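## Task

Pick up the tall spice jar that is on the desk and set it down lying on the tray's floor, fully within the tray's walls. At the end the tray must still sit flat with nearly all of it resting on the desk, the gripper must have released the jar and the robot must have backed away. The robot falling or ending up tilted means failure.

## Robot and tools

Robot: a simulated Rainbow Robotics RB-Y1. It has a wheeled base (two drive wheels plus two rear casters, 0.66 m long, 0.58 m wide, front edge 0.10 m ahead of the drive axle), a folding torso (ankle, knee, hip), a head with a camera, and a left and a right 7-joint arm, each ending in a parallel gripper with a wrist camera. The base only drives forward/backward and turns in place; it cannot move sideways.

Frames: the base frame sits on the floor midway between the drive wheels, x forward, y left, z up. Reported chest, left_hand and right_hand are in this frame. A hand point is midway between its finger pads; fingers point along its -z and close along its x. Printed hand positions can be off, more so at long reach. Odometry is the base frame at scene start, counted from wheel turns only (slip looks like travel); heading runs -3.142 to 3.142, positive left.

Tool execute_actions: argument actions is a list holding one action (or empty to just get state and images). An action may contain: base, exactly one of {translate_m: metres, an offset from the current spot, forward positive, -3 to 3} or {rotate_rad: radians, a turn offset, left/counter-clockwise positive, -3.2 to 3.2}; joints, a single dictionary keyed by joint name, covering both arms, torso and head together, each value an absolute target in radians (grippers in metres of pad opening); speeds, optional caps {translate_m 0.05-0.4 m/s, rotate_rad 0.1-1.509 rad/s}; min_time_s, 0.1-8, a minimum duration for arm and head motions. A base move needing over 8.667 s at its speed is refused, as is any unknown key or out-of-range value (then nothing moves). cameras picks images: head_camera, left_wrist_camera, right_wrist_camera or all; omitted means all, [] means none.

Joint ranges: torso_squat_rad 0-1.2 (lowers the chest, level); torso_shift_rad -0.3-0.6 (hips forward); torso_pitch_rad -0.2-1.4 (bow forward); torso_yaw_rad -1.5-1.5 (left positive). Combined torso rules: squat+shift<=1.52; squat-shift+pitch<=1.57; shift+0.5 pitch-0.4 squat<=0.7; shift+0.3 pitch-0.5 squat<=0.39; breaking one leaves the torso short with off_target. Arms: shoulder_pitch -2.356-2.356 (0 hanging, negative raises forward); left_shoulder_roll 0-3.141 and right_shoulder_roll -3.141-0 (away from body); shoulder_yaw -2.094-2.094; elbow -2.617-0.01 (negative bends); forearm_roll -3.141-3.141; wrist_pitch -1.57-1.919 (negative tips hand forward); hand_roll -2.705-2.705; yaw and roll signs are the same on both arms (left / counter-clockwise positive). Grippers left_gripper_m and right_gripper_m 0-0.1. Head: head_pan_rad -0.523-0.523 (left positive), head_tilt_rad -0.35-1.57 (down positive). Tolerance for done is 0.02 rad, 0.004 m for grippers. Top speeds: arm joints 1 rad/s (wrist-area joints 1.5), head 1.5, squat and pitch 0.3, shift 0.15, yaw 0.6, grippers 0.1 m/s. A joint omitted from an action may keep pursuing an older target.

To grasp, command an opening at least 0.005 m narrower than the object; off_target on the gripper is then expected.

Result lines: base_status and joint_status give each motion's outcome. done (for the base: wheels turned as asked, even with slip); off_target (resting short, may still push); time_out; contact_stop (arm or torso met firm resistance or overload); stopped_with_arm (torso halted by an arm's contact stop); limit_stop_at_own_body (self-collision guard halted it before touching; move that arm or torso apart); limit_stop_at_<name>; not_followed with joint command not followed and a cause line (arm targets withheld by the self/arm-arm check; send new valid targets). A stop in one member halts its whole group (torso joints; each arm's seven joints) and drops their targets. on_its_own lists what the call did not command; held at means the held target. After a contact stop, first back off in a separate action, arms before torso. If both hands share one object and the torso contact-stops instantly with nothing in the way, resend every arm joint at its reported position, then the torso command. Torque fault, MOTOR HOT (65 C) and OVER-TEMPERATURE FAULT (80 C) lines mean the robot was halted; resend targets afterwards.

wait: seconds 0-10, commands nothing, returns state and images. zoom_image: camera name and region [x0,y0,x1,y1] in pixels of its latest image, max 504x504; head_camera is 896x504, wrist cameras 644x364. read_manual: licence text only. finished_scene: scene is the current scene's integer; ending is final and reports success.

Cautions: the base does not stop on hitting furniture and a bent leg can stick out past the base front; torso contact with furniture can shove the robot back unreported. Each arm carries up to 3 kg; heavy loads held far forward can tip the robot. Never let the arms strike or press on each other. Avoid drops, slams, hard pushes, knocking the tray off flat, and anything toppling. The robot holds its last command while you think.

Each tool is called after ">>>" as name([rows], argument=value, ...), one row to a line, values as JSON.

## Session

>>> execute_actions(actions=[])

Scene clock: 0.00 s.
base_odometry: x=+0.000 y=+0.000 heading=+0.000 (m, m, rad; odometry frame)
base_status: not commanded
joint_positions: torso_squat_rad=+0.350 torso_shift_rad=-0.001 torso_pitch_rad=-0.002 torso_yaw_rad=+0.000 left_shoulder_pitch_rad=+0.047 left_shoulder_roll_rad=+0.035 left_shoulder_yaw_rad=+0.004 left_elbow_rad=-0.156 left_forearm_roll_rad=-0.011 left_wrist_pitch_rad=-0.049 left_hand_roll_rad=+0.000 left_gripper_m=+0.101 right_shoulder_pitch_rad=-0.010 right_shoulder_roll_rad=+0.003 right_shoulder_yaw_rad=+0.013 right_elbow_rad=-0.240 right_forearm_roll_rad=+0.030 right_wrist_pitch_rad=+0.021 right_hand_roll_rad=-0.052 right_gripper_m=+0.100 head_pan_rad=+0.000 head_tilt_rad=+0.401
joint_status: not commanded
chest: x=-0.2288 y=+0.0008 z=+1.2475 quat_wxyz=(+1.000, -0.001, -0.001, +0.000) (m; base frame)
left_hand: x=-0.1751 y=+0.2474 z=+0.5651 quat_wxyz=(+0.997, +0.018, -0.081, +0.002) (m; base frame)
right_hand: x=-0.1087 y=-0.2163 z=+0.5720 quat_wxyz=(+0.993, +0.003, -0.115, -0.003) (m; base frame)
pictures: head_camera, left_wrist_camera, right_wrist_camera
Images, in order (width x height): head_camera 896x504, left_wrist_camera 644x364, right_wrist_camera 644x364.

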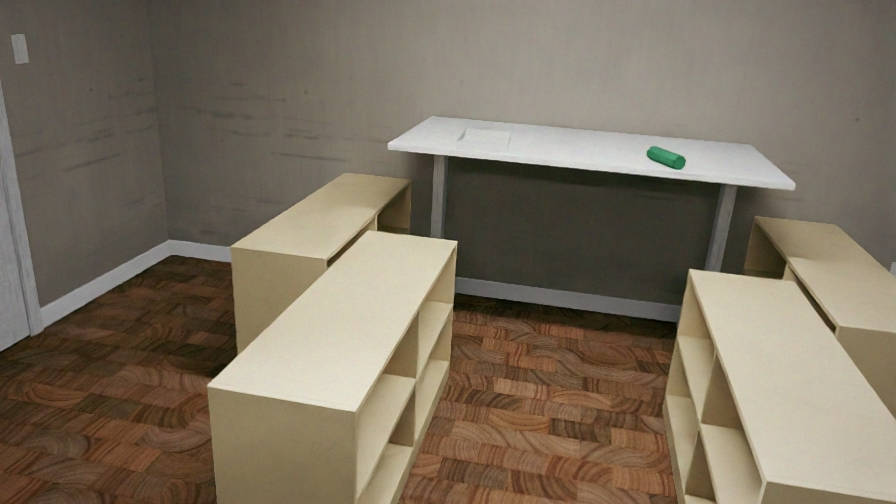

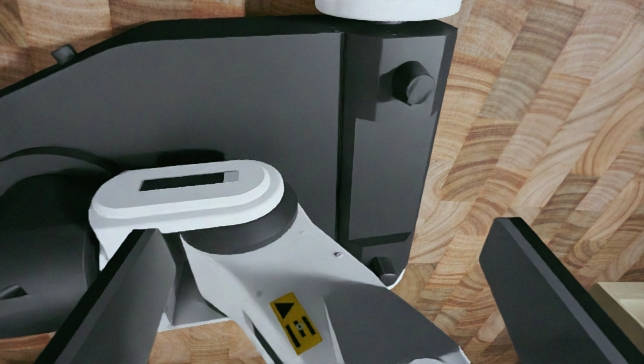

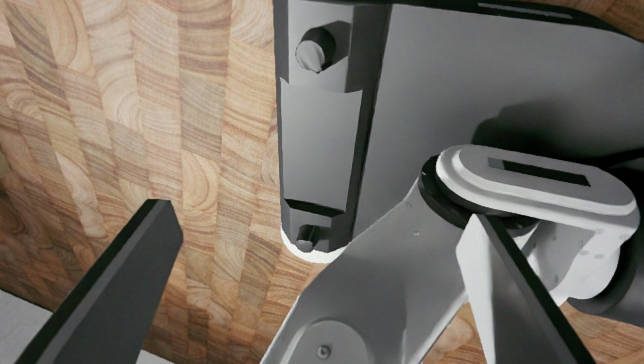

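>>> execute_actions([
  {"base":{"rotate_rad":-0.19},"joints":{"left_elbow_rad":-1.6,"right_elbow_rad":-1.6,"head_tilt_rad":0.5}},
], cameras=[])

>>> execute_actions([
  {"base":{"translate_m":1.5}},
], cameras=["head_camera"])

Scene clock: 15.57 s.
base_odometry: x=+0.000 y=+0.000 heading=-0.190 (m, m, rad; odometry frame)
base_status: done
joint_positions: torso_squat_rad=+0.350 torso_shift_rad=-0.001 torso_pitch_rad=-0.002 torso_yaw_rad=+0.000 left_shoulder_pitch_rad=+0.047 left_shoulder_roll_rad=+0.035 left_shoulder_yaw_rad=+0.004 left_elbow_rad=-1.600 left_forearm_roll_rad=-0.011 left_wrist_pitch_rad=-0.049 left_hand_roll_rad=+0.000 left_gripper_m=+0.101 right_shoulder_pitch_rad=-0.011 right_shoulder_roll_rad=+0.003 right_shoulder_yaw_rad=+0.013 right_elbow_rad=-1.600 right_forearm_roll_rad=+0.030 right_wrist_pitch_rad=+0.020 right_hand_roll_rad=-0.052 right_gripper_m=+0.100 head_pan_rad=+0.000 head_tilt_rad=+0.500
joint_status: all done
chest: x=-0.2288 y=+0.0008 z=+1.2475 quat_wxyz=(+1.000, -0.001, -0.001, +0.000) (m; base frame)
left_hand: x=+0.2758 y=+0.2405 z=+1.0238 quat_wxyz=(+0.695, +0.022, -0.719, -0.010) (m; base frame)
right_hand: x=+0.2928 y=-0.2099 z=+1.0363 quat_wxyz=(+0.700, +0.014, -0.714, -0.002) (m; base frame)
pictures: none
No camera images: the call's "cameras" was empty. Leave "cameras" out to get every camera's image.

Scene clock: 20.77 s.
base_odometry: x=+1.473 y=-0.283 heading=-0.190 (m, m, rad; odometry frame)
base_status: done
joint_positions: torso_squat_rad=+0.350 torso_shift_rad=-0.001 torso_pitch_rad=-0.001 torso_yaw_rad=+0.000 left_shoulder_pitch_rad=+0.047 left_shoulder_roll_rad=+0.035 left_shoulder_yaw_rad=+0.004 left_elbow_rad=-1.600 left_forearm_roll_rad=-0.011 left_wrist_pitch_rad=-0.049 left_hand_roll_rad=+0.000 left_gripper_m=+0.101 right_shoulder_pitch_rad=-0.010 right_shoulder_roll_rad=+0.003 right_shoulder_yaw_rad=+0.013 right_elbow_rad=-1.600 right_forearm_roll_rad=+0.030 right_wrist_pitch_rad=+0.020 right_hand_roll_rad=-0.052 right_gripper_m=+0.100 head_pan_rad=+0.000 head_tilt_rad=+0.500
joint_status: not commanded
chest: x=-0.2288 y=+0.0008 z=+1.2475 quat_wxyz=(+1.000, -0.001, -0.001, +0.000) (m; base frame)
left_hand: x=+0.2759 y=+0.2405 z=+1.0237 quat_wxyz=(+0.695, +0.022, -0.719, -0.010) (m; base frame)
right_hand: x=+0.2928 y=-0.2099 z=+1.0363 quat_wxyz=(+0.700, +0.014, -0.714, -0.002) (m; base frame)
pictures: head_camera
Images, in order (width x height): head_camera 896x504.

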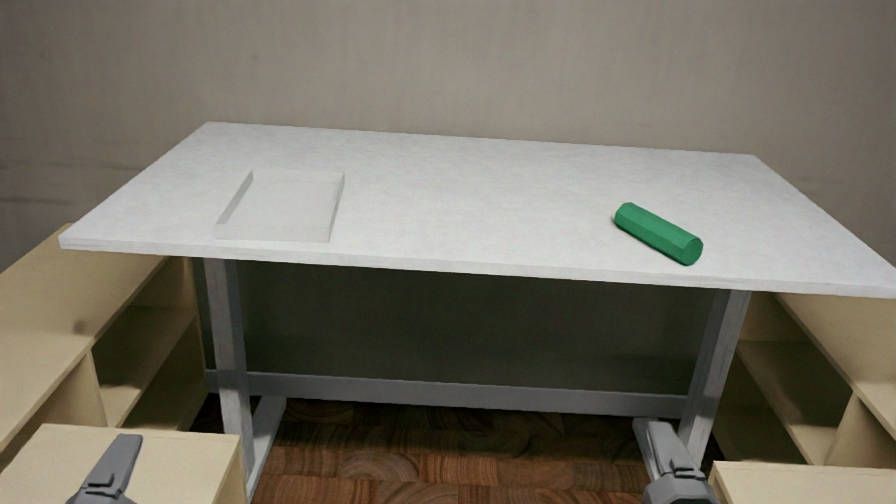

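>>> execute_actions([
  {"base":{"translate_m":0.4},"joints":{"torso_squat_rad":0,"head_tilt_rad":0.8,"right_shoulder_pitch_rad":-0.5,"left_shoulder_pitch_rad":-0.3}},
], cameras=["head_camera"])

Scene clock: 36.77 s.
base_odometry: x=+1.866 y=-0.359 heading=-0.191 (m, m, rad; odometry frame)
base_status: done
joint_positions: torso_squat_rad=+0.000 torso_shift_rad=-0.001 torso_pitch_rad=-0.001 torso_yaw_rad=+0.000 left_shoulder_pitch_rad=-0.300 left_shoulder_roll_rad=+0.035 left_shoulder_yaw_rad=+0.004 left_elbow_rad=-1.600 left_forearm_roll_rad=-0.011 left_wrist_pitch_rad=-0.049 left_hand_roll_rad=+0.000 left_gripper_m=+0.101 right_shoulder_pitch_rad=-0.500 right_shoulder_roll_rad=+0.003 right_shoulder_yaw_rad=+0.013 right_elbow_rad=-1.600 right_forearm_roll_rad=+0.030 right_wrist_pitch_rad=+0.020 right_hand_roll_rad=-0.052 right_gripper_m=+0.100 head_pan_rad=+0.000 head_tilt_rad=+0.800
joint_status: all done
chest: x=-0.2288 y=+0.0008 z=+1.2899 quat_wxyz=(+1.000, -0.001, -0.001, +0.000) (m; base frame)
left_hand: x=+0.3451 y=+0.1761 z=+1.2441 quat_wxyz=(+0.567, -0.019, -0.822, -0.047) (m; base frame)
right_hand: x=+0.3588 y=-0.1146 z=+1.3392 quat_wxyz=(+0.517, +0.074, -0.851, +0.059) (m; base frame)
pictures: head_camera
Images, in order (width x height): head_camera 896x504.

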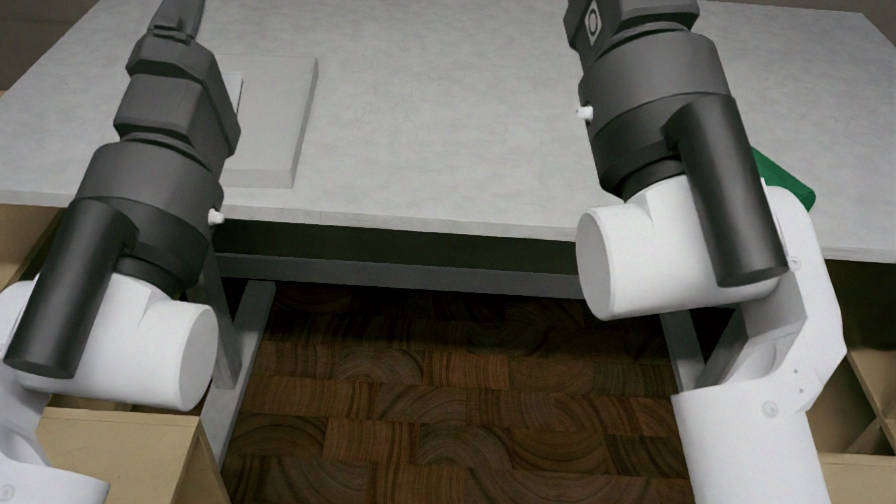

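>>> execute_actions([
  {"base":{"translate_m":0.3},"joints":{"torso_shift_rad":0.3,"torso_yaw_rad":-0.46,"head_tilt_rad":0.9,"right_shoulder_pitch_rad":-1.05,"right_shoulder_roll_rad":-0.15,"right_shoulder_yaw_rad":-0.2,"right_elbow_rad":-0.8,"right_wrist_pitch_rad":1.8,"right_hand_roll_rad":-0.67,"left_shoulder_pitch_rad":-0.2,"left_shoulder_roll_rad":0.3,"left_elbow_rad":-2.2}},
])

Scene clock: 64.27 s.
base_odometry: x=+2.160 y=-0.416 heading=-0.191 (m, m, rad; odometry frame)
base_status: done
joint_positions: torso_squat_rad=+0.000 torso_shift_rad=+0.300 torso_pitch_rad=-0.001 torso_yaw_rad=-0.460 left_shoulder_pitch_rad=-0.200 left_shoulder_roll_rad=+0.300 left_shoulder_yaw_rad=+0.004 left_elbow_rad=-2.200 left_forearm_roll_rad=-0.011 left_wrist_pitch_rad=-0.049 left_hand_roll_rad=+0.000 left_gripper_m=+0.101 right_shoulder_pitch_rad=-1.050 right_shoulder_roll_rad=-0.150 right_shoulder_yaw_rad=-0.200 right_elbow_rad=-0.800 right_forearm_roll_rad=+0.030 right_wrist_pitch_rad=+1.800 right_hand_roll_rad=-0.670 right_gripper_m=+0.100 head_pan_rad=+0.000 head_tilt_rad=+0.900
joint_status: all done
chest: x=-0.0215 y=+0.0008 z=+1.2586 quat_wxyz=(+0.974, -0.001, -0.001, -0.228) (m; base frame)
left_hand: x=+0.4480 y=-0.0157 z=+1.4158 quat_wxyz=(+0.293, -0.160, -0.917, -0.216) (m; base frame)
right_hand: x=+0.3414 y=-0.4194 z=+1.0236 quat_wxyz=(+0.860, -0.051, -0.016, -0.508) (m; base frame)
pictures: head_camera, left_wrist_camera, right_wrist_camera
Images, in order (width x height): head_camera 896x504, left_wrist_camera 644x364, right_wrist_camera 644x364.

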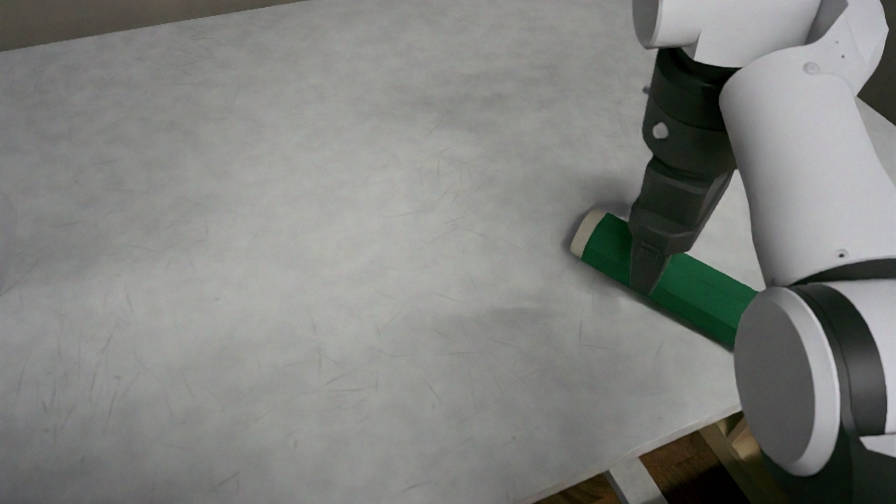

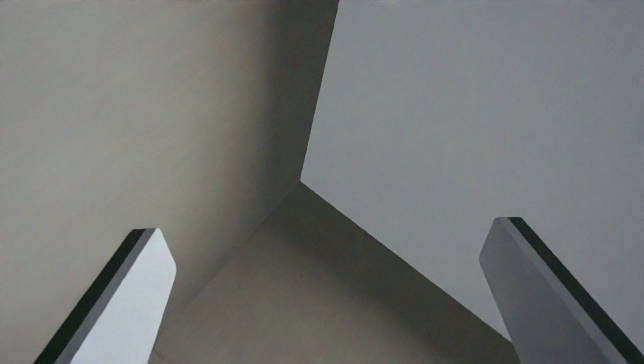

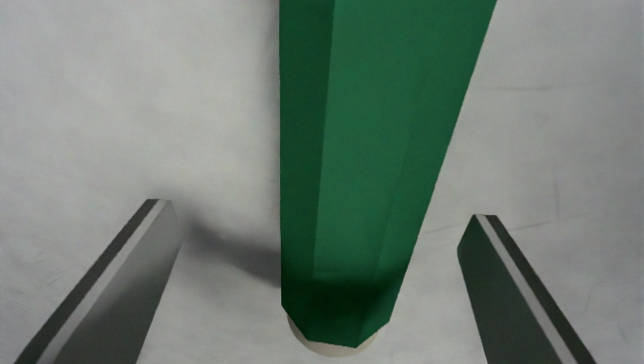

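>>> execute_actions([
  {"joints":{"torso_squat_rad":0.45,"torso_yaw_rad":-0.5}},
], cameras=["head_camera","right_wrist_camera"])

Scene clock: 73.13 s.
base_odometry: x=+2.160 y=-0.416 heading=-0.191 (m, m, rad; odometry frame)
base_status: not commanded
joint_positions: torso_squat_rad=+0.372 torso_shift_rad=+0.299 torso_pitch_rad=-0.004 torso_yaw_rad=-0.492 left_shoulder_pitch_rad=-0.200 left_shoulder_roll_rad=+0.300 left_shoulder_yaw_rad=+0.004 left_elbow_rad=-2.200 left_forearm_roll_rad=-0.011 left_wrist_pitch_rad=-0.049 left_hand_roll_rad=+0.000 left_gripper_m=+0.101 right_shoulder_pitch_rad=-1.055 right_shoulder_roll_rad=-0.151 right_shoulder_yaw_rad=-0.200 right_elbow_rad=-0.802 right_forearm_roll_rad=+0.030 right_wrist_pitch_rad=+1.800 right_hand_roll_rad=-0.670 right_gripper_m=+0.100 head_pan_rad=+0.000 head_tilt_rad=+0.900
joint_status: torso_squat_rad contact_stop (moved +0.372 of +0.450); the others done
on_its_own: torso_squat_rad is held at +0.372, not at your +0.450, since a contact_stop
chest: x=-0.0372 y=+0.0012 z=+1.2131 quat_wxyz=(+0.970, -0.001, -0.002, -0.244) (m; base frame)
left_hand: x=+0.4311 y=-0.0302 z=+1.3714 quat_wxyz=(+0.288, -0.175, -0.915, -0.220) (m; base frame)
right_hand: x=+0.3144 y=-0.4311 z=+0.9822 quat_wxyz=(+0.852, -0.051, -0.020, -0.521) (m; base frame)
pictures: head_camera, right_wrist_camera
Images, in order (width x height): head_camera 896x504, right_wrist_camera 644x364.

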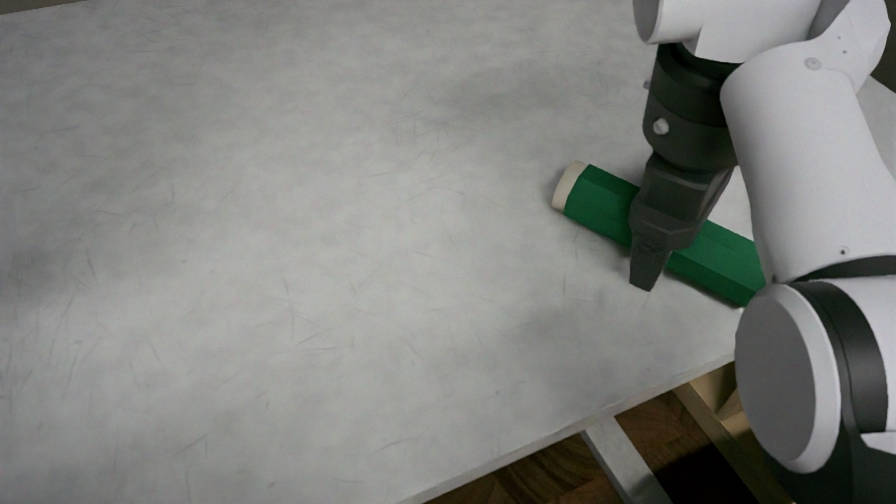

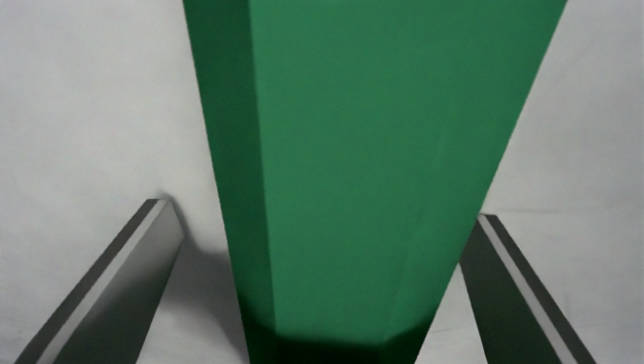

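>>> execute_actions([
  {"joints":{"torso_squat_rad":0.34,"torso_yaw_rad":-0.47}},
], cameras=[])

>>> execute_actions([
  {"joints":{"right_gripper_m":0.03}},
], cameras=["head_camera","right_wrist_camera"])

Scene clock: 83.87 s.
base_odometry: x=+2.160 y=-0.416 heading=-0.191 (m, m, rad; odometry frame)
base_status: not commanded
joint_positions: torso_squat_rad=+0.340 torso_shift_rad=+0.299 torso_pitch_rad=-0.003 torso_yaw_rad=-0.470 left_shoulder_pitch_rad=-0.200 left_shoulder_roll_rad=+0.300 left_shoulder_yaw_rad=+0.004 left_elbow_rad=-2.200 left_forearm_roll_rad=-0.011 left_wrist_pitch_rad=-0.049 left_hand_roll_rad=+0.000 left_gripper_m=+0.101 right_shoulder_pitch_rad=-1.051 right_shoulder_roll_rad=-0.150 right_shoulder_yaw_rad=-0.200 right_elbow_rad=-0.800 right_forearm_roll_rad=+0.030 right_wrist_pitch_rad=+1.800 right_hand_roll_rad=-0.670 right_gripper_m=+0.100 head_pan_rad=+0.000 head_tilt_rad=+0.900
joint_status: all done
chest: x=-0.0342 y=+0.0009 z=+1.2205 quat_wxyz=(+0.973, +0.000, -0.002, -0.233) (m; base frame)
left_hand: x=+0.4349 y=-0.0203 z=+1.3783 quat_wxyz=(+0.291, -0.165, -0.917, -0.217) (m; base frame)
right_hand: x=+0.3248 y=-0.4232 z=+0.9863 quat_wxyz=(+0.857, -0.051, -0.017, -0.512) (m; base frame)
pictures: none
No camera images: the call's "cameras" was empty. Leave "cameras" out to get every camera's image.

Scene clock: 85.03 s.
base_odometry: x=+2.160 y=-0.416 heading=-0.191 (m, m, rad; odometry frame)
base_status: not commanded
joint_positions: torso_squat_rad=+0.340 torso_shift_rad=+0.299 torso_pitch_rad=-0.003 torso_yaw_rad=-0.470 left_shoulder_pitch_rad=-0.200 left_shoulder_roll_rad=+0.300 left_shoulder_yaw_rad=+0.004 left_elbow_rad=-2.200 left_forearm_roll_rad=-0.011 left_wrist_pitch_rad=-0.049 left_hand_roll_rad=+0.000 left_gripper_m=+0.101 right_shoulder_pitch_rad=-1.051 right_shoulder_roll_rad=-0.150 right_shoulder_yaw_rad=-0.200 right_elbow_rad=-0.800 right_forearm_roll_rad=+0.030 right_wrist_pitch_rad=+1.800 right_hand_roll_rad=-0.670 right_gripper_m=+0.053 head_pan_rad=+0.000 head_tilt_rad=+0.900
joint_status: right_gripper_m off_target (ended at +0.053, target +0.030)
chest: x=-0.0342 y=+0.0009 z=+1.2205 quat_wxyz=(+0.973, +0.000, -0.002, -0.233) (m; base frame)
left_hand: x=+0.4349 y=-0.0203 z=+1.3783 quat_wxyz=(+0.291, -0.165, -0.917, -0.217) (m; base frame)
right_hand: x=+0.3248 y=-0.4232 z=+0.9863 quat_wxyz=(+0.857, -0.051, -0.017, -0.512) (m; base frame)
pictures: head_camera, right_wrist_camera
Images, in order (width x height): head_camera 896x504, right_wrist_camera 644x364.

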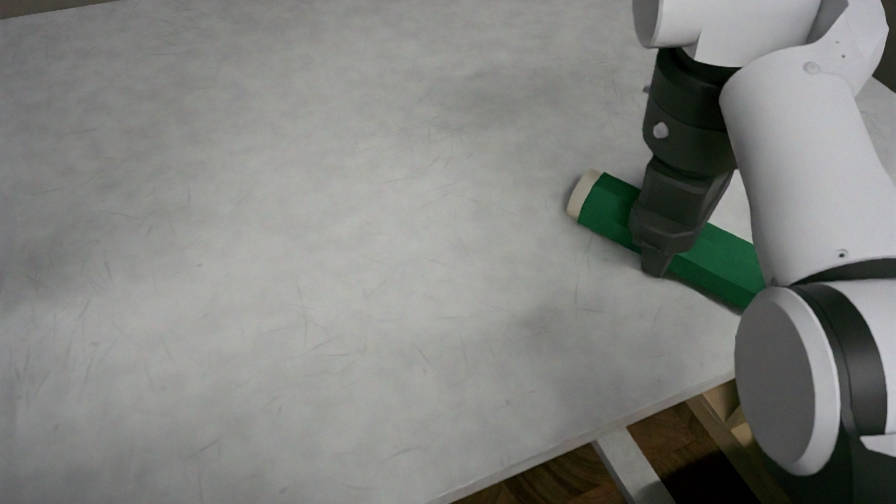

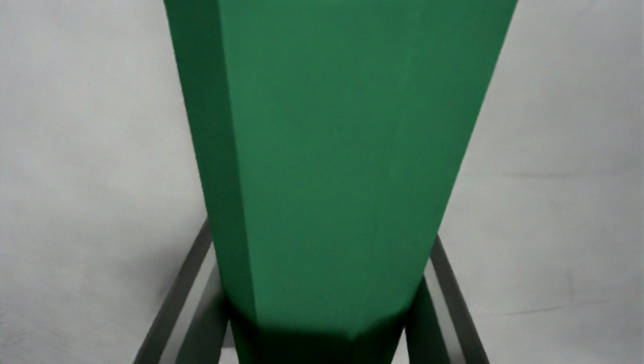

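>>> execute_actions([
  {"joints":{"torso_squat_rad":0.0}},
], cameras=[])

>>> execute_actions([
  {"joints":{"torso_yaw_rad":1.05,"right_hand_roll_rad":0.45,"head_pan_rad":-0.3}},
], cameras=["head_camera","right_wrist_camera"])

Scene clock: 92.50 s.
base_odometry: x=+2.160 y=-0.416 heading=-0.191 (m, m, rad; odometry frame)
base_status: not commanded
joint_positions: torso_squat_rad=+0.000 torso_shift_rad=+0.299 torso_pitch_rad=-0.003 torso_yaw_rad=-0.470 left_shoulder_pitch_rad=-0.200 left_shoulder_roll_rad=+0.300 left_shoulder_yaw_rad=+0.004 left_elbow_rad=-2.200 left_forearm_roll_rad=-0.011 left_wrist_pitch_rad=-0.049 left_hand_roll_rad=+0.000 left_gripper_m=+0.101 right_shoulder_pitch_rad=-1.050 right_shoulder_roll_rad=-0.150 right_shoulder_yaw_rad=-0.200 right_elbow_rad=-0.800 right_forearm_roll_rad=+0.030 right_wrist_pitch_rad=+1.800 right_hand_roll_rad=-0.670 right_gripper_m=+0.053 head_pan_rad=+0.000 head_tilt_rad=+0.900
joint_status: all done
chest: x=-0.0224 y=+0.0009 z=+1.2588 quat_wxyz=(+0.973, +0.000, -0.002, -0.233) (m; base frame)
left_hand: x=+0.4467 y=-0.0203 z=+1.4165 quat_wxyz=(+0.291, -0.165, -0.917, -0.217) (m; base frame)
right_hand: x=+0.3365 y=-0.4232 z=+1.0244 quat_wxyz=(+0.857, -0.051, -0.017, -0.512) (m; base frame)
pictures: none
No camera images: the call's "cameras" was empty. Leave "cameras" out to get every camera's image.

Scene clock: 95.80 s.
base_odometry: x=+2.160 y=-0.416 heading=-0.191 (m, m, rad; odometry frame)
base_status: not commanded
joint_positions: torso_squat_rad=+0.000 torso_shift_rad=+0.299 torso_pitch_rad=-0.003 torso_yaw_rad=+1.050 left_shoulder_pitch_rad=-0.200 left_shoulder_roll_rad=+0.300 left_shoulder_yaw_rad=+0.004 left_elbow_rad=-2.200 left_forearm_roll_rad=-0.011 left_wrist_pitch_rad=-0.049 left_hand_roll_rad=+0.000 left_gripper_m=+0.101 right_shoulder_pitch_rad=-1.050 right_shoulder_roll_rad=-0.150 right_shoulder_yaw_rad=-0.200 right_elbow_rad=-0.800 right_forearm_roll_rad=+0.030 right_wrist_pitch_rad=+1.800 right_hand_roll_rad=+0.450 right_gripper_m=+0.053 head_pan_rad=-0.300 head_tilt_rad=+0.900
joint_status: all done
chest: x=-0.0225 y=+0.0008 z=+1.2588 quat_wxyz=(+0.865, -0.001, -0.001, +0.501) (m; base frame)
left_hand: x=+0.0222 y=+0.4689 z=+1.4146 quat_wxyz=(+0.362, +0.511, -0.778, +0.045) (m; base frame)
right_hand: x=+0.4193 y=+0.3368 z=+1.0235 quat_wxyz=(+0.709, -0.049, -0.025, +0.703) (m; base frame)
pictures: head_camera, right_wrist_camera
Images, in order (width x height): head_camera 896x504, right_wrist_camera 644x364.

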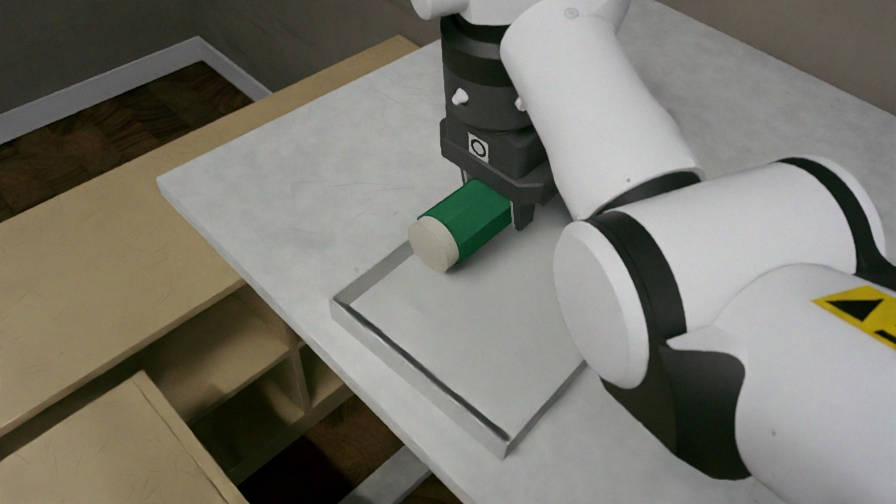

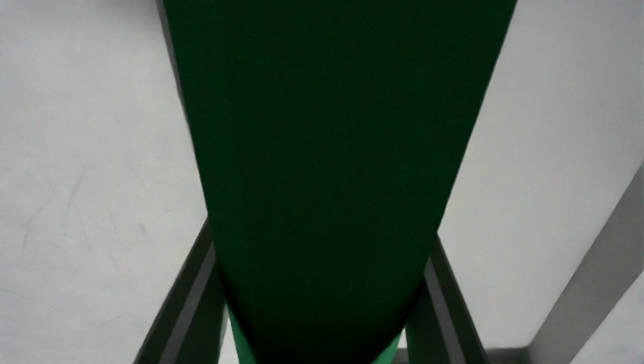

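>>> execute_actions([
  {"base":{"translate_m":-0.07},"joints":{"torso_yaw_rad":0.92,"right_hand_roll_rad":0.56,"head_pan_rad":-0.4,"torso_squat_rad":0.1}},
], cameras=["head_camera","right_wrist_camera"])

Scene clock: 107.90 s.
base_odometry: x=+2.092 y=-0.403 heading=-0.190 (m, m, rad; odometry frame)
base_status: done
joint_positions: torso_squat_rad=+0.100 torso_shift_rad=+0.299 torso_pitch_rad=-0.003 torso_yaw_rad=+0.920 left_shoulder_pitch_rad=-0.200 left_shoulder_roll_rad=+0.300 left_shoulder_yaw_rad=+0.004 left_elbow_rad=-2.200 left_forearm_roll_rad=-0.011 left_wrist_pitch_rad=-0.049 left_hand_roll_rad=+0.000 left_gripper_m=+0.101 right_shoulder_pitch_rad=-1.050 right_shoulder_roll_rad=-0.150 right_shoulder_yaw_rad=-0.200 right_elbow_rad=-0.800 right_forearm_roll_rad=+0.030 right_wrist_pitch_rad=+1.800 right_hand_roll_rad=+0.560 right_gripper_m=+0.053 head_pan_rad=-0.400 head_tilt_rad=+0.900
joint_status: all done
chest: x=-0.0236 y=+0.0008 z=+1.2555 quat_wxyz=(+0.896, -0.001, -0.001, +0.444) (m; base frame)
left_hand: x=+0.0814 y=+0.4591 z=+1.4115 quat_wxyz=(+0.364, +0.460, -0.810, +0.022) (m; base frame)
right_hand: x=+0.4582 y=+0.2767 z=+1.0204 quat_wxyz=(+0.716, -0.051, -0.020, +0.696) (m; base frame)
pictures: head_camera, right_wrist_camera
Images, in order (width x height): head_camera 896x504, right_wrist_camera 644x364.

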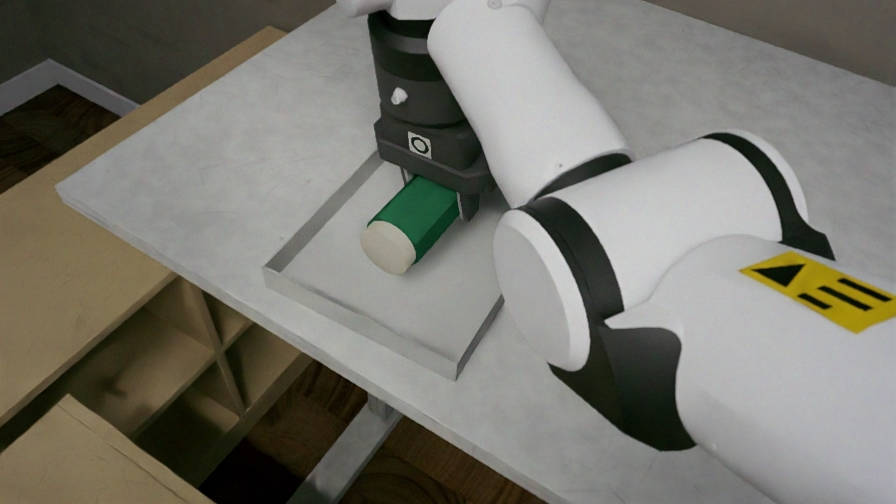

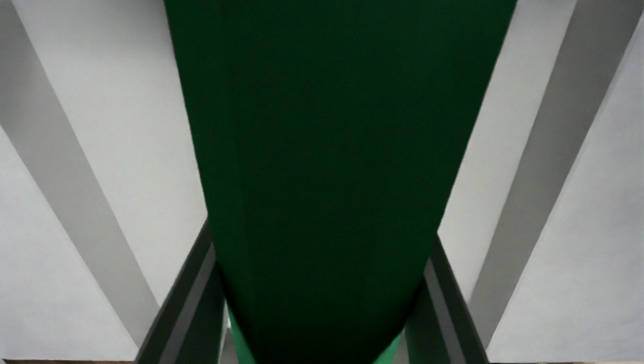

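>>> execute_actions([
  {"joints":{"torso_squat_rad":0.27,"head_pan_rad":-0.523,"head_tilt_rad":0.7}},
], cameras=["head_camera","left_wrist_camera"])

Scene clock: 114.67 s.
base_odometry: x=+2.092 y=-0.403 heading=-0.190 (m, m, rad; odometry frame)
base_status: not commanded
joint_positions: torso_squat_rad=+0.270 torso_shift_rad=+0.299 torso_pitch_rad=-0.003 torso_yaw_rad=+0.920 left_shoulder_pitch_rad=-0.200 left_shoulder_roll_rad=+0.300 left_shoulder_yaw_rad=+0.004 left_elbow_rad=-2.200 left_forearm_roll_rad=-0.011 left_wrist_pitch_rad=-0.049 left_hand_roll_rad=+0.000 left_gripper_m=+0.101 right_shoulder_pitch_rad=-1.050 right_shoulder_roll_rad=-0.150 right_shoulder_yaw_rad=-0.200 right_elbow_rad=-0.800 right_forearm_roll_rad=+0.030 right_wrist_pitch_rad=+1.800 right_hand_roll_rad=+0.560 right_gripper_m=+0.053 head_pan_rad=-0.522 head_tilt_rad=+0.700
joint_status: all done
chest: x=-0.0301 y=+0.0008 z=+1.2346 quat_wxyz=(+0.896, -0.001, -0.001, +0.444) (m; base frame)
left_hand: x=+0.0749 y=+0.4591 z=+1.3906 quat_wxyz=(+0.364, +0.460, -0.810, +0.022) (m; base frame)
right_hand: x=+0.4517 y=+0.2767 z=+0.9995 quat_wxyz=(+0.716, -0.051, -0.020, +0.696) (m; base frame)
pictures: head_camera, left_wrist_camera
Images, in order (width x height): head_camera 896x504, left_wrist_camera 644x364.

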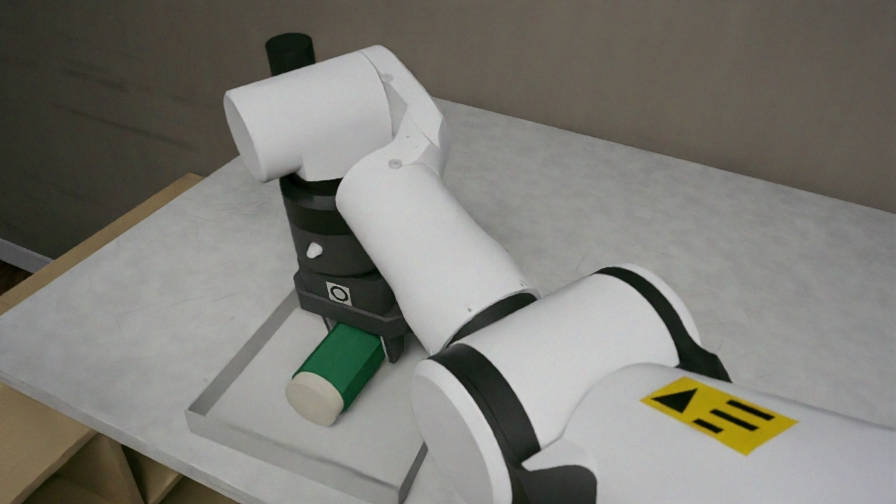

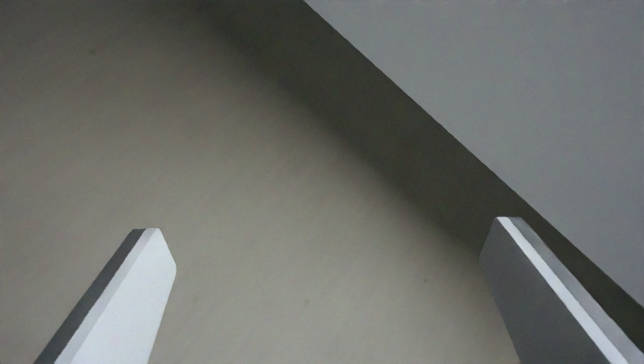

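>>> execute_actions([
  {"base":{"translate_m":-0.015},"joints":{"torso_squat_rad":0.32}},
], cameras=[])

>>> execute_actions([
  {"joints":{"right_gripper_m":0.09}},
], cameras=[])

>>> execute_actions([
  {"joints":{"torso_squat_rad":0.0}},
], cameras=[])

>>> execute_actions([
  {"joints":{"right_shoulder_pitch_rad":-1.4,"right_shoulder_yaw_rad":-0.9,"right_shoulder_roll_rad":-0.6,"head_pan_rad":-0.4,"head_tilt_rad":0.85}},
], cameras=["head_camera"])

Scene clock: 121.87 s.
base_odometry: x=+2.077 y=-0.400 heading=-0.190 (m, m, rad; odometry frame)
base_status: done
joint_positions: torso_squat_rad=+0.320 torso_shift_rad=+0.299 torso_pitch_rad=-0.003 torso_yaw_rad=+0.920 left_shoulder_pitch_rad=-0.200 left_shoulder_roll_rad=+0.300 left_shoulder_yaw_rad=+0.004 left_elbow_rad=-2.200 left_forearm_roll_rad=-0.011 left_wrist_pitch_rad=-0.049 left_hand_roll_rad=+0.000 left_gripper_m=+0.101 right_shoulder_pitch_rad=-1.050 right_shoulder_roll_rad=-0.150 right_shoulder_yaw_rad=-0.200 right_elbow_rad=-0.800 right_forearm_roll_rad=+0.030 right_wrist_pitch_rad=+1.800 right_hand_roll_rad=+0.560 right_gripper_m=+0.053 head_pan_rad=-0.523 head_tilt_rad=+0.700
joint_status: all done
chest: x=-0.0331 y=+0.0008 z=+1.2248 quat_wxyz=(+0.896, -0.001, -0.001, +0.444) (m; base frame)
left_hand: x=+0.0719 y=+0.4591 z=+1.3809 quat_wxyz=(+0.364, +0.460, -0.810, +0.022) (m; base frame)
right_hand: x=+0.4486 y=+0.2767 z=+0.9899 quat_wxyz=(+0.716, -0.051, -0.020, +0.696) (m; base frame)
pictures: none
No camera images: the call's "cameras" was empty. Leave "cameras" out to get every camera's image.

Scene clock: 122.97 s.
base_odometry: x=+2.077 y=-0.400 heading=-0.190 (m, m, rad; odometry frame)
base_status: not commanded
joint_positions: torso_squat_rad=+0.320 torso_shift_rad=+0.299 torso_pitch_rad=-0.003 torso_yaw_rad=+0.920 left_shoulder_pitch_rad=-0.200 left_shoulder_roll_rad=+0.300 left_shoulder_yaw_rad=+0.004 left_elbow_rad=-2.200 left_forearm_roll_rad=-0.011 left_wrist_pitch_rad=-0.049 left_hand_roll_rad=+0.000 left_gripper_m=+0.101 right_shoulder_pitch_rad=-1.050 right_shoulder_roll_rad=-0.150 right_shoulder_yaw_rad=-0.200 right_elbow_rad=-0.800 right_forearm_roll_rad=+0.030 right_wrist_pitch_rad=+1.800 right_hand_roll_rad=+0.560 right_gripper_m=+0.090 head_pan_rad=-0.523 head_tilt_rad=+0.700
joint_status: all done
chest: x=-0.0331 y=+0.0008 z=+1.2248 quat_wxyz=(+0.896, -0.001, -0.001, +0.444) (m; base frame)
left_hand: x=+0.0719 y=+0.4591 z=+1.3809 quat_wxyz=(+0.364, +0.460, -0.810, +0.022) (m; base frame)
right_hand: x=+0.4487 y=+0.2767 z=+0.9899 quat_wxyz=(+0.716, -0.051, -0.020, +0.696) (m; base frame)
pictures: none
No camera images: the call's "cameras" was empty. Leave "cameras" out to get every camera's image.

Scene clock: 124.83 s.
base_odometry: x=+2.077 y=-0.400 heading=-0.190 (m, m, rad; odometry frame)
base_status: not commanded
joint_positions: torso_squat_rad=+0.000 torso_shift_rad=+0.299 torso_pitch_rad=-0.003 torso_yaw_rad=+0.920 left_shoulder_pitch_rad=-0.200 left_shoulder_roll_rad=+0.300 left_shoulder_yaw_rad=+0.004 left_elbow_rad=-2.200 left_forearm_roll_rad=-0.011 left_wrist_pitch_rad=-0.049 left_hand_roll_rad=+0.000 left_gripper_m=+0.101 right_shoulder_pitch_rad=-1.050 right_shoulder_roll_rad=-0.150 right_shoulder_yaw_rad=-0.200 right_elbow_rad=-0.800 right_forearm_roll_rad=+0.030 right_wrist_pitch_rad=+1.800 right_hand_roll_rad=+0.560 right_gripper_m=+0.090 head_pan_rad=-0.523 head_tilt_rad=+0.700
joint_status: all done
chest: x=-0.0225 y=+0.0008 z=+1.2588 quat_wxyz=(+0.896, -0.001, -0.001, +0.444) (m; base frame)
left_hand: x=+0.0825 y=+0.4591 z=+1.4148 quat_wxyz=(+0.364, +0.460, -0.810, +0.022) (m; base frame)
right_hand: x=+0.4592 y=+0.2767 z=+1.0237 quat_wxyz=(+0.716, -0.051, -0.020, +0.696) (m; base frame)
pictures: none
No camera images: the call's "cameras" was empty. Leave "cameras" out to get every camera's image.

Scene clock: 126.43 s.
base_odometry: x=+2.077 y=-0.400 heading=-0.190 (m, m, rad; odometry frame)
base_status: not commanded
joint_positions: torso_squat_rad=+0.000 torso_shift_rad=+0.299 torso_pitch_rad=-0.003 torso_yaw_rad=+0.920 left_shoulder_pitch_rad=-0.200 left_shoulder_roll_rad=+0.300 left_shoulder_yaw_rad=+0.004 left_elbow_rad=-2.200 left_forearm_roll_rad=-0.011 left_wrist_pitch_rad=-0.049 left_hand_roll_rad=+0.000 left_gripper_m=+0.101 right_shoulder_pitch_rad=-1.400 right_shoulder_roll_rad=-0.600 right_shoulder_yaw_rad=-0.900 right_elbow_rad=-0.800 right_forearm_roll_rad=+0.030 right_wrist_pitch_rad=+1.800 right_hand_roll_rad=+0.560 right_gripper_m=+0.090 head_pan_rad=-0.400 head_tilt_rad=+0.850
joint_status: all done
chest: x=-0.0226 y=+0.0008 z=+1.2588 quat_wxyz=(+0.896, -0.001, -0.001, +0.444) (m; base frame)
left_hand: x=+0.0824 y=+0.4590 z=+1.4148 quat_wxyz=(+0.364, +0.460, -0.810, +0.022) (m; base frame)
right_hand: x=+0.6415 y=+0.2139 z=+1.2950 quat_wxyz=(+0.828, +0.237, -0.231, +0.453) (m; base frame)
pictures: head_camera
Images, in order (width x height): head_camera 896x504.

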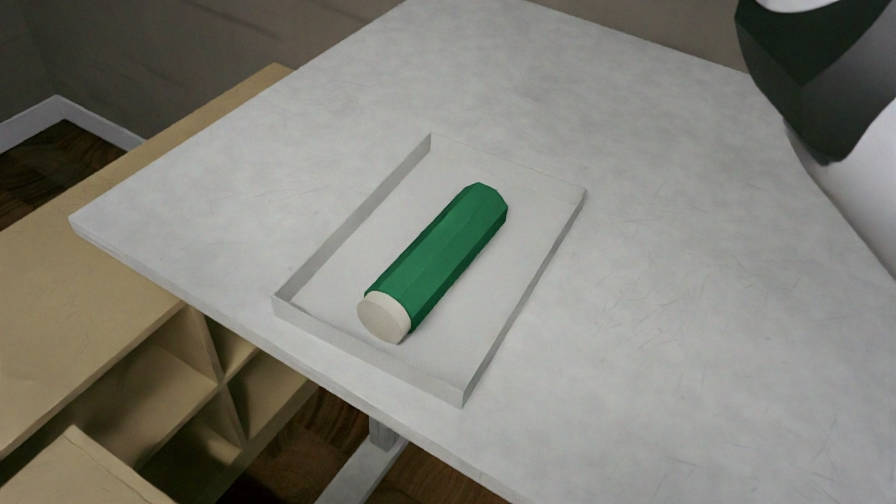

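Inside and clear.

>>> finished_scene(scene=1)

The scene is finished: the task was done.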